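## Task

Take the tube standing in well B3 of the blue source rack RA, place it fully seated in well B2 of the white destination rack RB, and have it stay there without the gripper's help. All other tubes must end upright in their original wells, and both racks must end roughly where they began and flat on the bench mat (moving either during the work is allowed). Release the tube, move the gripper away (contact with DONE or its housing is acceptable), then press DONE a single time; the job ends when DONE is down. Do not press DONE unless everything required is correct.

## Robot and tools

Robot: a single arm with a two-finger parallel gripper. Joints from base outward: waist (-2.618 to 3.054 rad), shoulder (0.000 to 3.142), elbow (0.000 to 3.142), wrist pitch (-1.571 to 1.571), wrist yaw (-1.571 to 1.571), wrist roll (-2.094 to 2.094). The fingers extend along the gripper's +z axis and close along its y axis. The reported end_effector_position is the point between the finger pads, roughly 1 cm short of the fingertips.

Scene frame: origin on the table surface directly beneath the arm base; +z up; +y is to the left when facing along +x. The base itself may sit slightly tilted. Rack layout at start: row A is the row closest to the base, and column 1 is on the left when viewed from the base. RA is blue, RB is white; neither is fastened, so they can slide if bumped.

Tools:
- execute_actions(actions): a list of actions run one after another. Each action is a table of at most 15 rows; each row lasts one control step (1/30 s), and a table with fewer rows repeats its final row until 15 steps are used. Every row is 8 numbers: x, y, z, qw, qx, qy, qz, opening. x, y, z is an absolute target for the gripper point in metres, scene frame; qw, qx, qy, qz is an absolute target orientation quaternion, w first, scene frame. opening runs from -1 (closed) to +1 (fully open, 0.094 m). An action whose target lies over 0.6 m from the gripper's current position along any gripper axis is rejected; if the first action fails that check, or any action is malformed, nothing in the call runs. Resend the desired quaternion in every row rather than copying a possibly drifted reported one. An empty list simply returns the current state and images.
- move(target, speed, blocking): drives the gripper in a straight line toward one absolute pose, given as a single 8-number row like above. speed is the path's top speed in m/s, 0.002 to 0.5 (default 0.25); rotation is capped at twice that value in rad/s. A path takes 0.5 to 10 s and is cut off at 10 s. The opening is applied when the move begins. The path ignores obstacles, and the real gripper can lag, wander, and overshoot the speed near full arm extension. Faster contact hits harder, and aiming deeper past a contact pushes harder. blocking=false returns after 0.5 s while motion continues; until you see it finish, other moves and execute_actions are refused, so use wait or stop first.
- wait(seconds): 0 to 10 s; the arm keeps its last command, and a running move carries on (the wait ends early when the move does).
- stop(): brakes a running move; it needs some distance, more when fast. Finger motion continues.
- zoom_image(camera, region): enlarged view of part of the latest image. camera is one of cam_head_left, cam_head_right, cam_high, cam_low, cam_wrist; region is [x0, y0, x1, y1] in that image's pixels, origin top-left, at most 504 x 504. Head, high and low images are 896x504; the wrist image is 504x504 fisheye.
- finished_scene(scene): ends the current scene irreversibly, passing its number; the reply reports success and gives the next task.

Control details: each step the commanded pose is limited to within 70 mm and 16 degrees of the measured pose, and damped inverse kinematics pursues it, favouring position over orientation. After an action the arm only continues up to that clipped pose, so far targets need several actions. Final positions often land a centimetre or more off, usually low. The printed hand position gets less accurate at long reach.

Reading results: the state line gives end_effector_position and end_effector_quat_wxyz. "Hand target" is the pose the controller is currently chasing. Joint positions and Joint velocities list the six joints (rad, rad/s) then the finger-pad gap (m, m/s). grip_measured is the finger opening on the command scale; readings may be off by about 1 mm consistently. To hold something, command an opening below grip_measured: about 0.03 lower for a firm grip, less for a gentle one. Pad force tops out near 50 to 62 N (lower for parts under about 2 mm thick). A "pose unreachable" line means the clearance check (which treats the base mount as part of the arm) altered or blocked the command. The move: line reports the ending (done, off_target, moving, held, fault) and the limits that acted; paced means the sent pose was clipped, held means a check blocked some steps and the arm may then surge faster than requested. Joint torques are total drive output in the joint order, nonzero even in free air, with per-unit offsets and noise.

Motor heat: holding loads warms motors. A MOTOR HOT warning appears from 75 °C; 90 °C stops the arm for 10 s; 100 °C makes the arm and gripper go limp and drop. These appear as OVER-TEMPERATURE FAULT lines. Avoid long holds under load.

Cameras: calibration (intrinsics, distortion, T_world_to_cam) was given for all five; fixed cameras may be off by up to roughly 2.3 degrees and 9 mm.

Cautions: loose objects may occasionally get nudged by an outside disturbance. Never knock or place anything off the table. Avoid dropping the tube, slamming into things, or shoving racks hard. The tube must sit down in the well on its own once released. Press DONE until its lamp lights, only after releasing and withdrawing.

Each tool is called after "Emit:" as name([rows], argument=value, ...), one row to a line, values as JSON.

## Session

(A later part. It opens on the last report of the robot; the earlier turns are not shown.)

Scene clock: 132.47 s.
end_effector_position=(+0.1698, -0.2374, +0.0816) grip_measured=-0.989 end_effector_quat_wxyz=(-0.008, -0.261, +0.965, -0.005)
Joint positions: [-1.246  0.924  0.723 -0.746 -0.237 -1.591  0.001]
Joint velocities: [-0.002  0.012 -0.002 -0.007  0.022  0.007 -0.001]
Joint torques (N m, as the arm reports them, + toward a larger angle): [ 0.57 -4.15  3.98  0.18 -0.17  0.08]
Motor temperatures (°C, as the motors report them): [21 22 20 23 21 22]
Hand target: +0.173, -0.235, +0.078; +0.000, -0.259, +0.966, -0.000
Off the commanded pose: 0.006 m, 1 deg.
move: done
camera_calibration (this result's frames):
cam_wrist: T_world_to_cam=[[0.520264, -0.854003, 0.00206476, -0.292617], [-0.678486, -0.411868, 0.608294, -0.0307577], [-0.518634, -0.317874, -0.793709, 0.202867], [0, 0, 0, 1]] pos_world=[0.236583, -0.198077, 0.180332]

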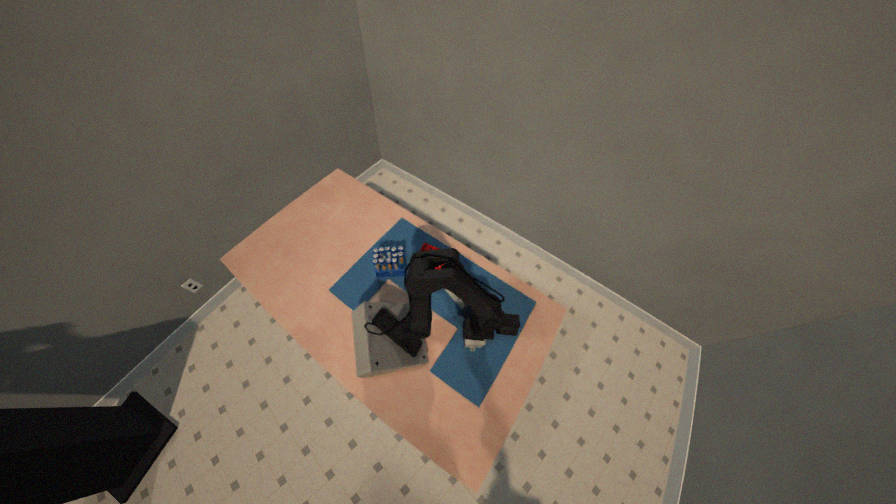

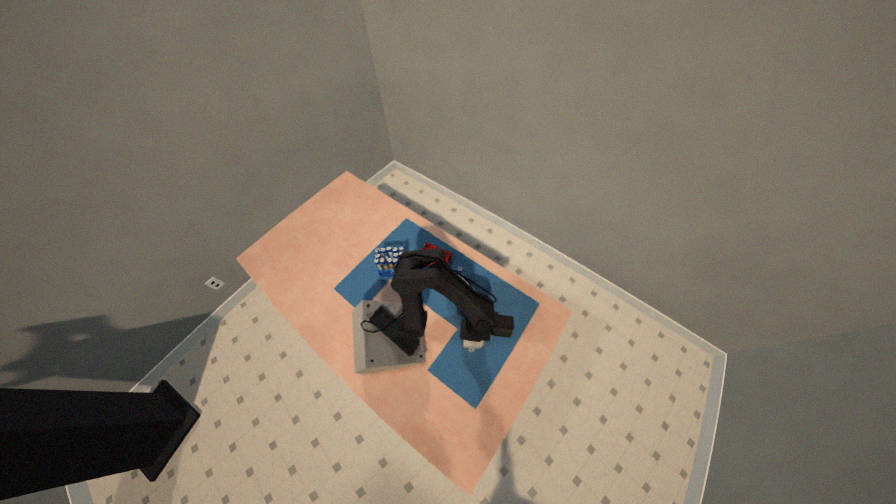

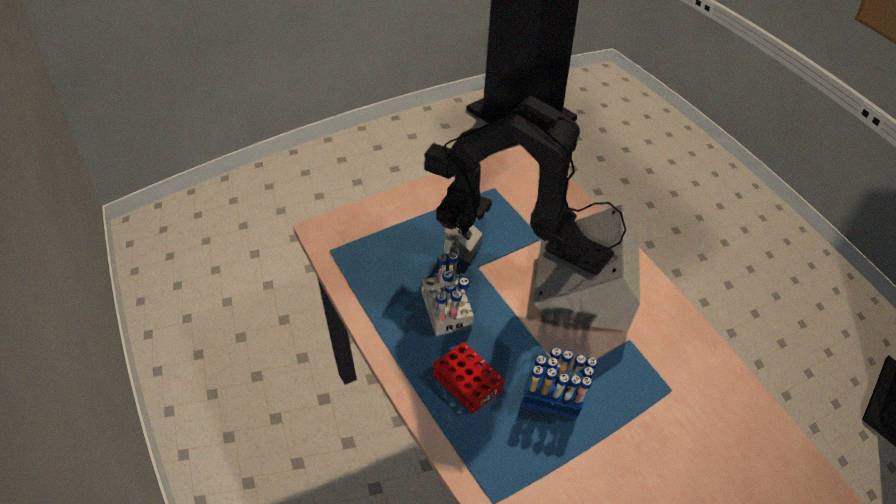

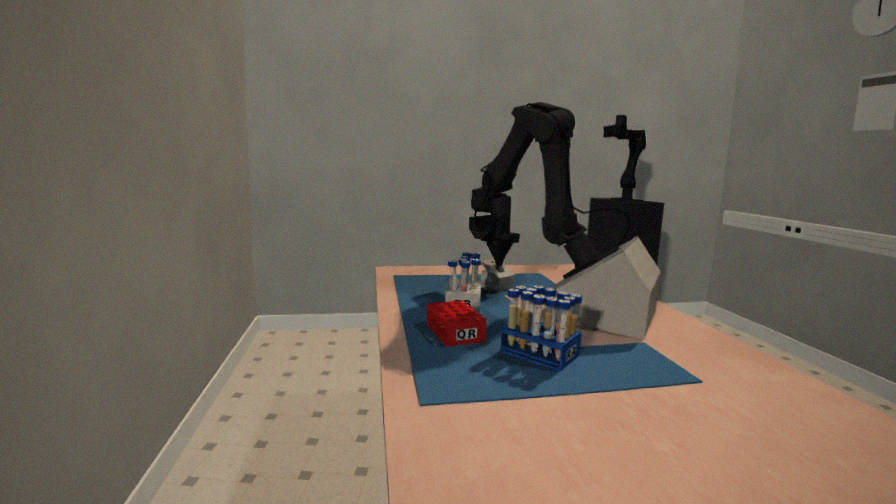

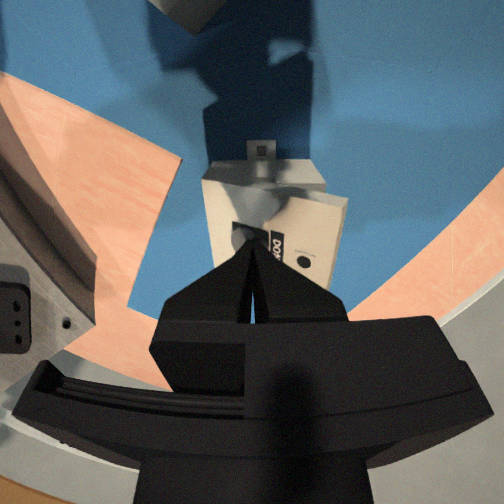

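Button appears slightly left; shift and go lower.

Emit:
move(target=[0.171,-0.229,0.066,0,0.259,-0.966,0,-1], speed=0.015)

Scene clock: 136.60 s.
end_effector_position=(+0.1668, -0.2285, +0.0719) grip_measured=-0.989 end_effector_quat_wxyz=(-0.008, -0.259, +0.966, +0.001)
Joint positions: [-1.223  0.924  0.679 -0.711 -0.227 -1.57   0.001]
Joint velocities: [ 0.012 -0.002  0.002 -0.022 -0.037 -0.007 -0.001]
Joint torques (N m, as the arm reports them, + toward a larger angle): [ 0.58 -3.33  3.47  0.4  -0.12  0.14]
Motor temperatures (°C, as the motors report them): [21 22 20 23 21 22]
Hand target: +0.171, -0.229, +0.066; +0.000, -0.259, +0.966, +0.000
Off the commanded pose: 0.007 m, 1 deg.
move: done
camera_calibration (this result's frames):
cam_wrist: T_world_to_cam=[[0.516153, -0.85643, -0.0106536, -0.282403], [-0.678328, -0.416346, 0.605414, -0.0240562], [-0.52293, -0.30526, -0.795839, 0.200191], [0, 0, 0, 1]] pos_world=[0.234132, -0.190764, 0.170876]

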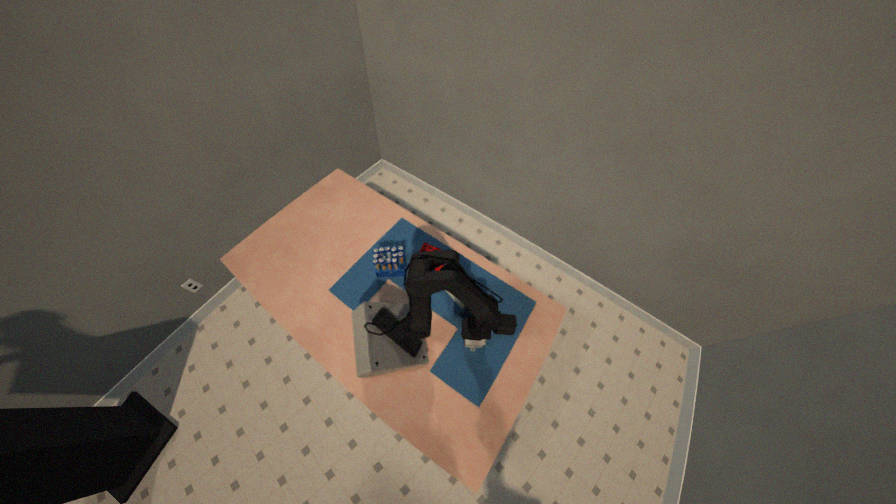

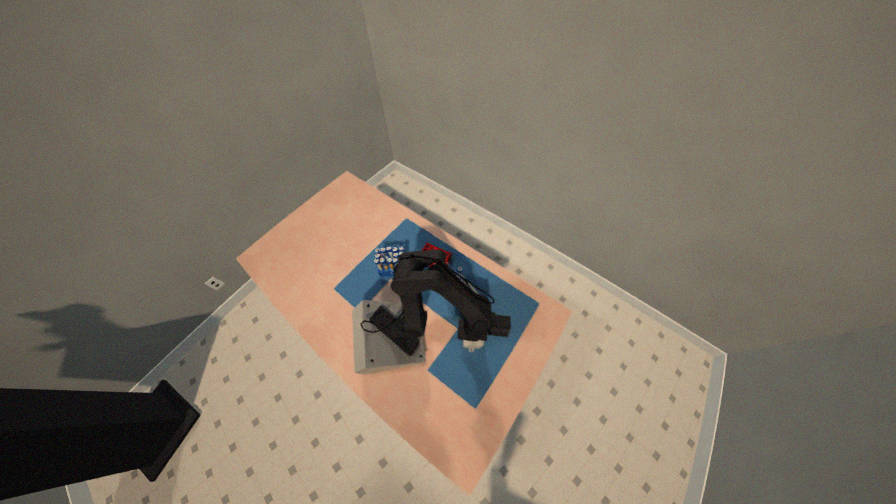

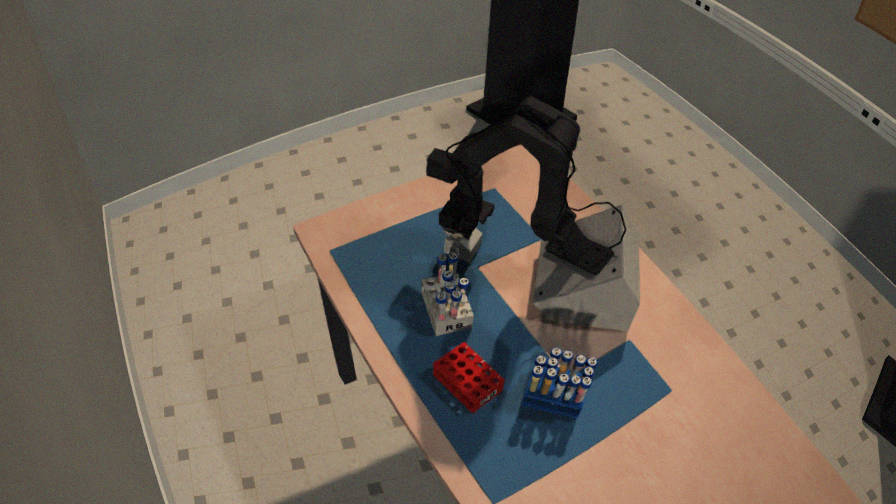

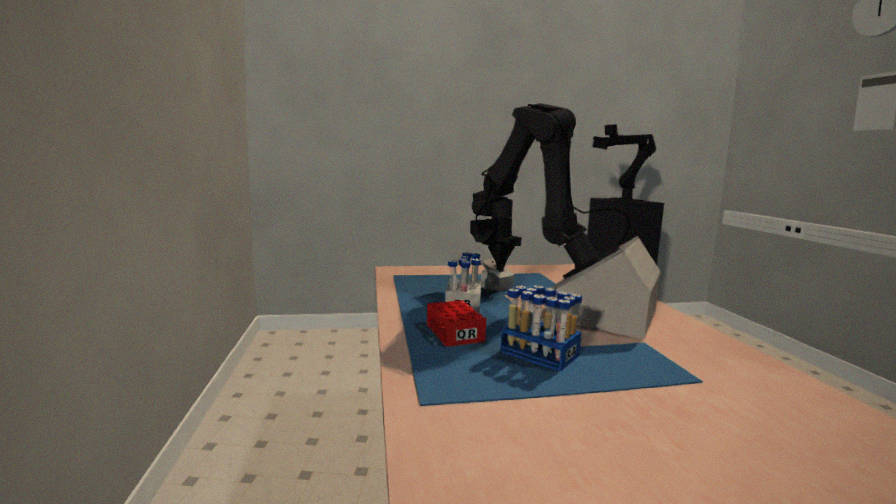

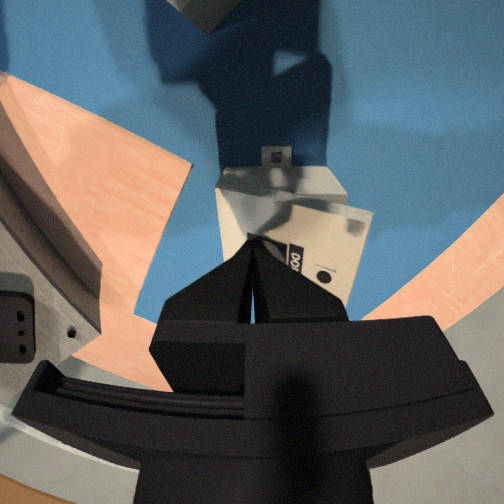

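Emit:
move(target=[0.168,-0.236,0.095,0,0.259,-0.966,0,-1], speed=0.03)

Scene clock: 140.87 s.
end_effector_position=(+0.1608, -0.2284, +0.0830) grip_measured=-0.989 end_effector_quat_wxyz=(-0.010, -0.254, +0.967, +0.018)
Joint positions: [-1.281  0.924  0.722 -0.799 -0.264 -1.618  0.001]
Joint velocities: [-0.002 -0.012 -0.007 -0.037 -0.051 -0.007  0.   ]
Joint torques (N m, as the arm reports them, + toward a larger angle): [-1.39 -7.52  5.99 -0.15 -0.2  -0.12]
Motor temperatures (°C, as the motors report them): [21 23 20 23 21 22]
Hand target: +0.168, -0.235, +0.095; -0.001, -0.260, +0.966, +0.000
Off the commanded pose: 0.016 m, 2 deg.
move: off_target
camera_calibration (this result's frames):
cam_wrist: T_world_to_cam=[[0.506969, -0.860889, -0.0430321, -0.27601], [-0.675981, -0.428062, 0.599844, -0.0373458], [-0.534819, -0.275013, -0.798959, 0.214933], [0, 0, 0, 1]] pos_world=[0.229634, -0.194491, 0.182247]

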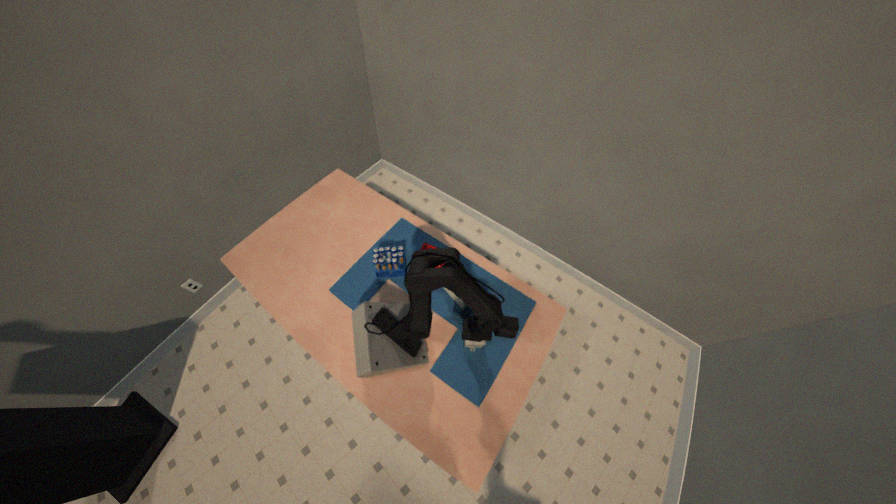

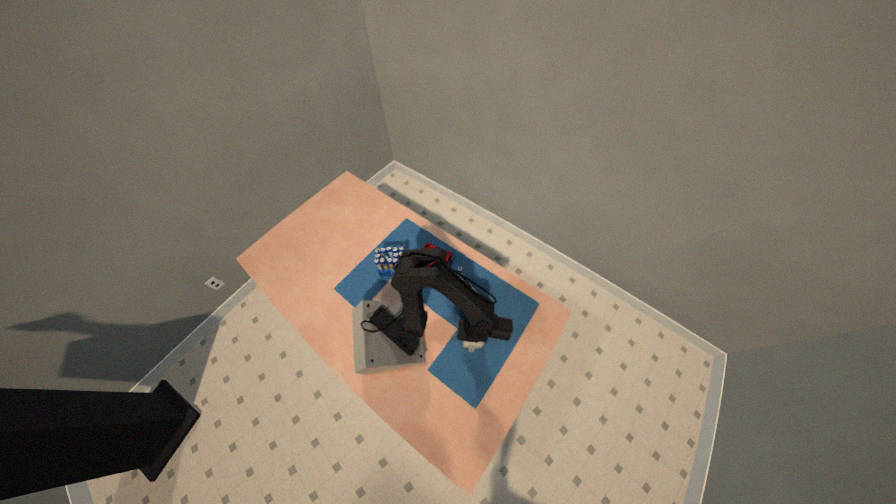

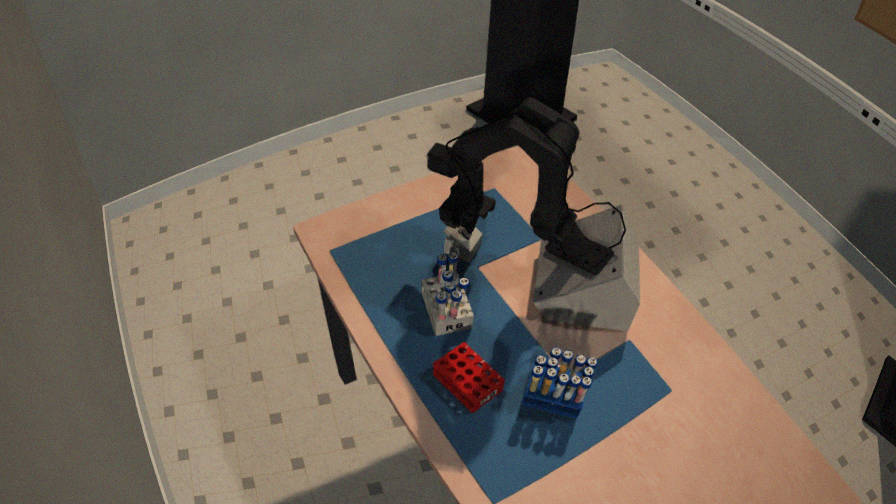

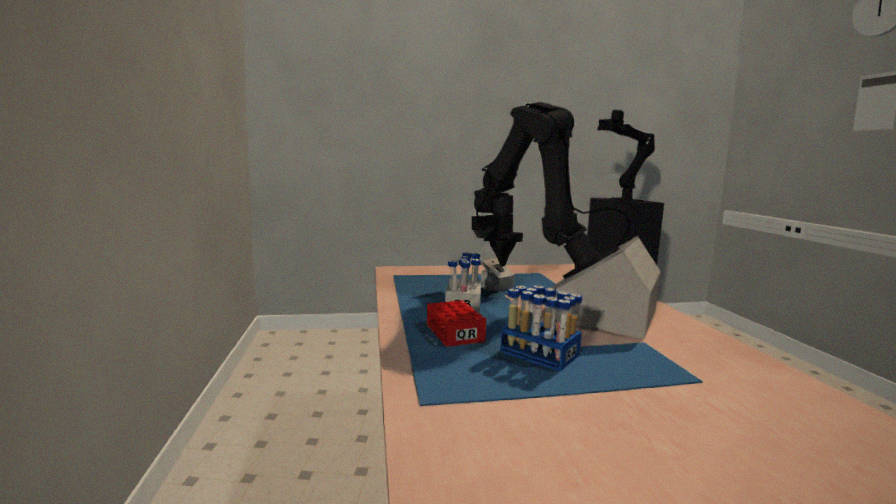

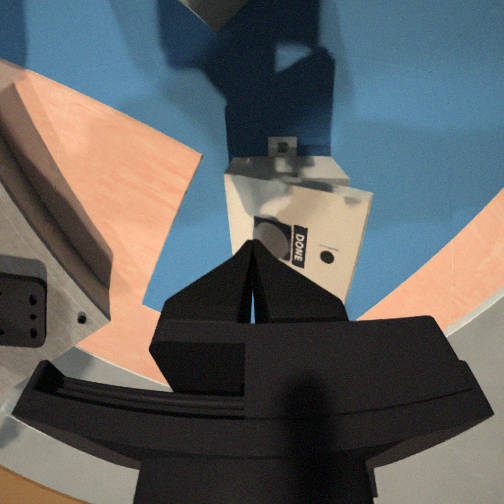

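Emit:
move(target=[0.170,-0.243,0.095,0,0.259,-0.966,0,-1], speed=0.02)

Emit:
move(target=[0.168,-0.239,0.066,0,0.259,-0.966,0,-1], speed=0.015)

Scene clock: 145.97 s.
end_effector_position=(+0.1656, -0.2373, +0.0888) grip_measured=-0.989 end_effector_quat_wxyz=(-0.006, -0.257, +0.966, +0.005)
Joint positions: [-1.292  0.924  0.749 -0.802 -0.272 -1.626  0.001]
Joint velocities: [ 0.017  0.007 -0.012  0.022 -0.051 -0.022  0.   ]
Joint torques (N m, as the arm reports them, + toward a larger angle): [-1.49 -4.93  6.3  -0.12 -0.23 -0.09]
Motor temperatures (°C, as the motors report them): [21 23 21 23 21 22]
Hand target: +0.170, -0.243, +0.095; -0.001, -0.259, +0.966, -0.000
Off the commanded pose: 0.009 m, 1 deg.
move: done
camera_calibration (this result's frames):
cam_wrist: T_world_to_cam=[[0.512454, -0.858552, -0.0166955, -0.288499], [-0.68147, -0.418433, 0.600427, -0.038284], [-0.522484, -0.296314, -0.799505, 0.212678], [0, 0, 0, 1]] pos_world=[0.232874, -0.200692, 0.188207]

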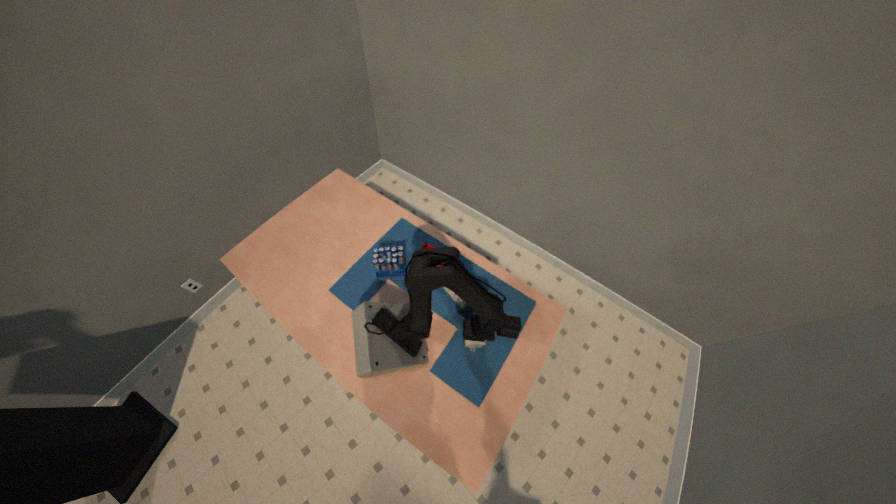

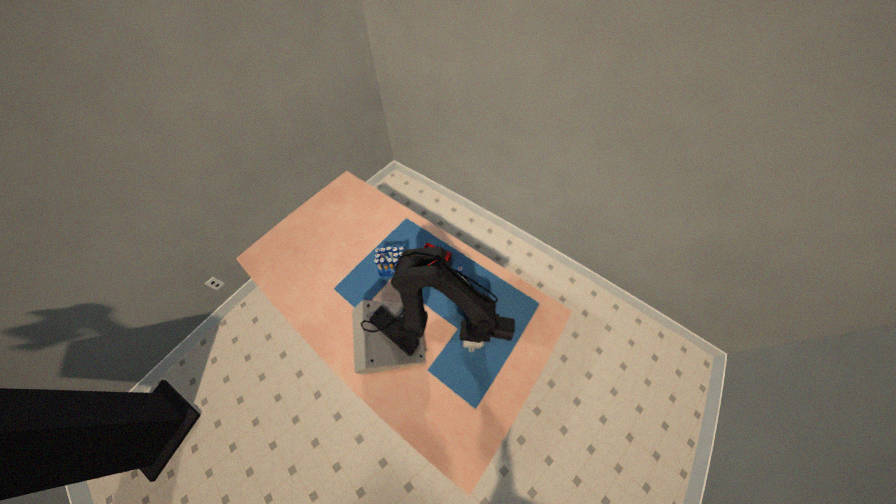

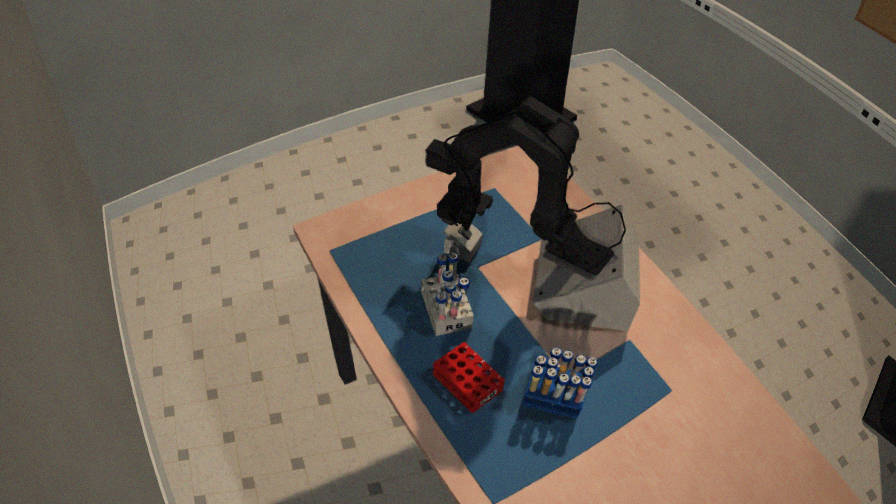

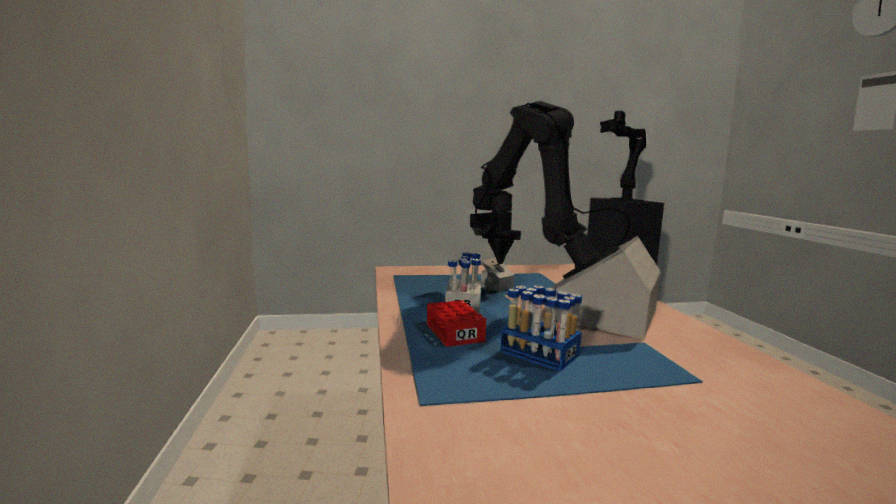

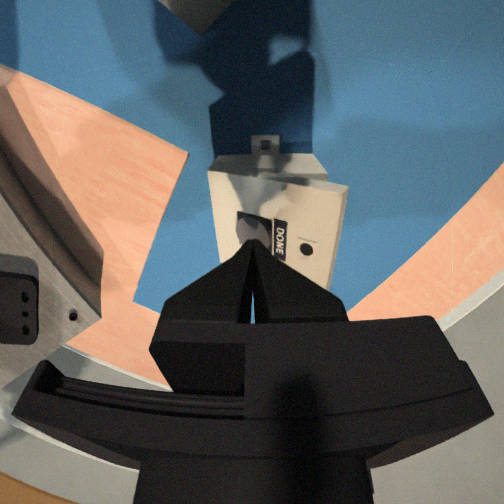

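Scene clock: 147.63 s.
end_effector_position=(+0.1643, -0.2379, +0.0732) grip_measured=-0.989 end_effector_quat_wxyz=(-0.007, -0.259, +0.966, +0.002)
Joint positions: [-1.269  0.956  0.708 -0.718 -0.256 -1.609  0.001]
Joint velocities: [ 0.007 -0.012 -0.007 -0.007 -0.081  0.037 -0.001]
Joint torques (N m, as the arm reports them, + toward a larger angle): no reading
Motor temperatures (°C, as the motors report them): [21 23 21 23 21 22]
move: unfinished (the scene ended)
camera_calibration (this result's frames):
cam_wrist: T_world_to_cam=[[0.515402, -0.856861, -0.0122352, -0.28902], [-0.679557, -0.417368, 0.60333, -0.0302621], [-0.522077, -0.302643, -0.797398, 0.197628], [0, 0, 0, 1]] pos_world=[0.231574, -0.20047, 0.17231]
The task's run has ended: the event that ends the task has happened. This ends this scene only. If you have not yet called finished_scene for this scene, call it to go on to the next scene.

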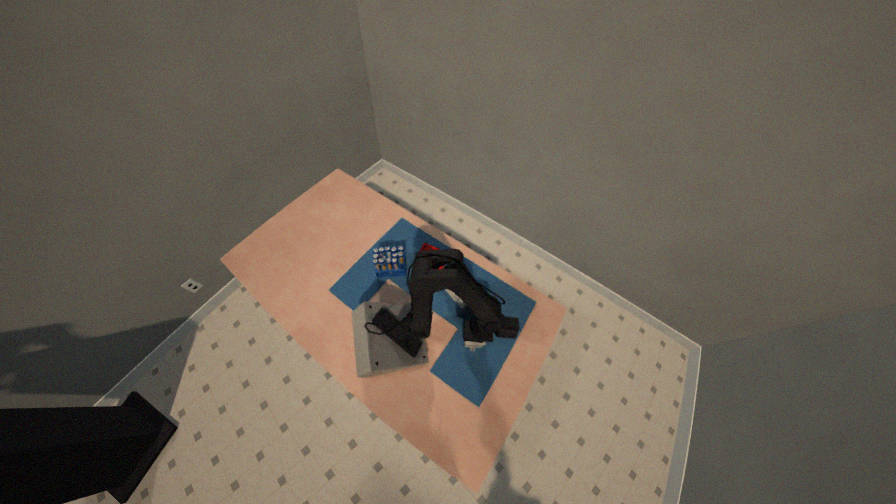

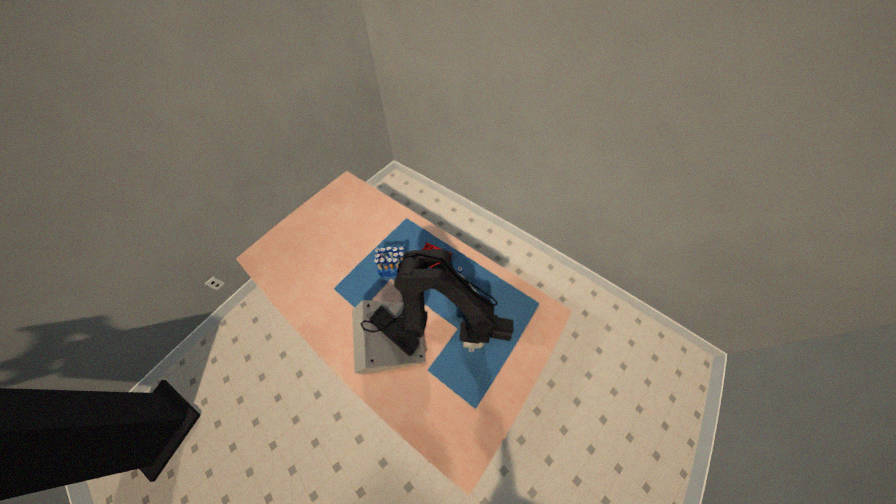

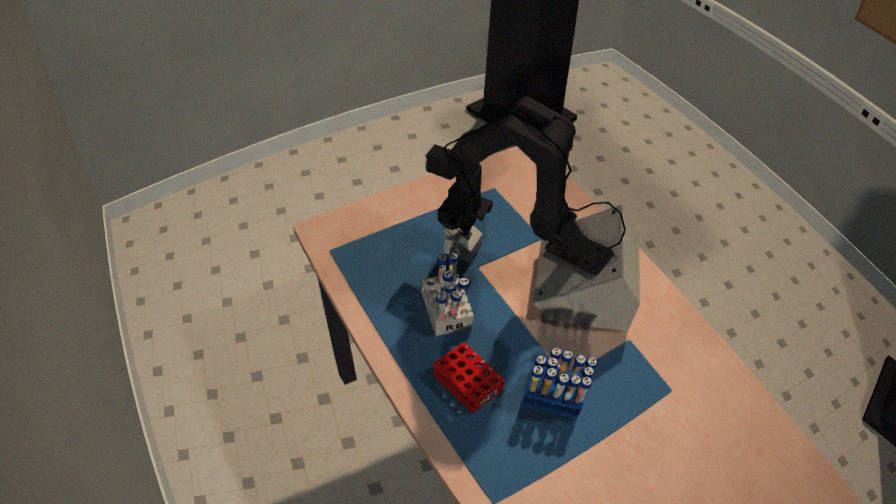

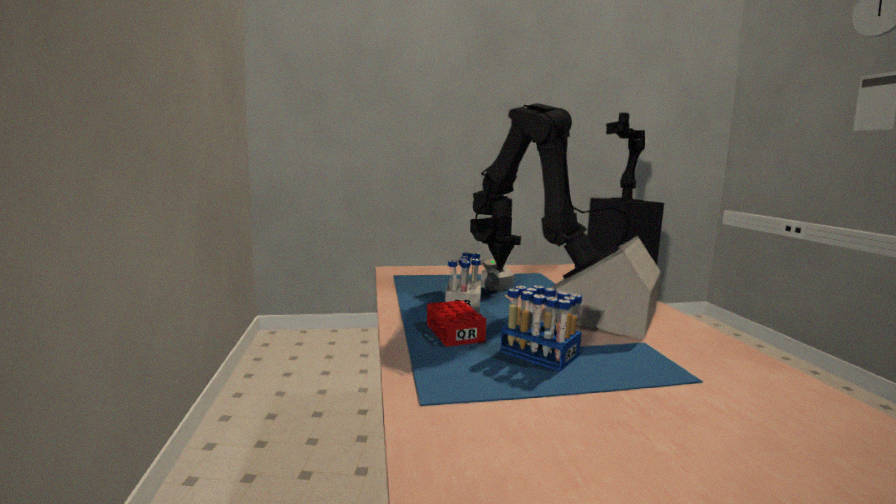

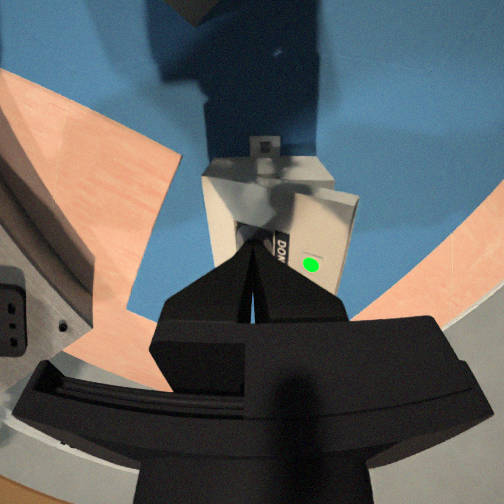

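Emit:
finished_scene(scene=1)

The scene is finished: the task was done.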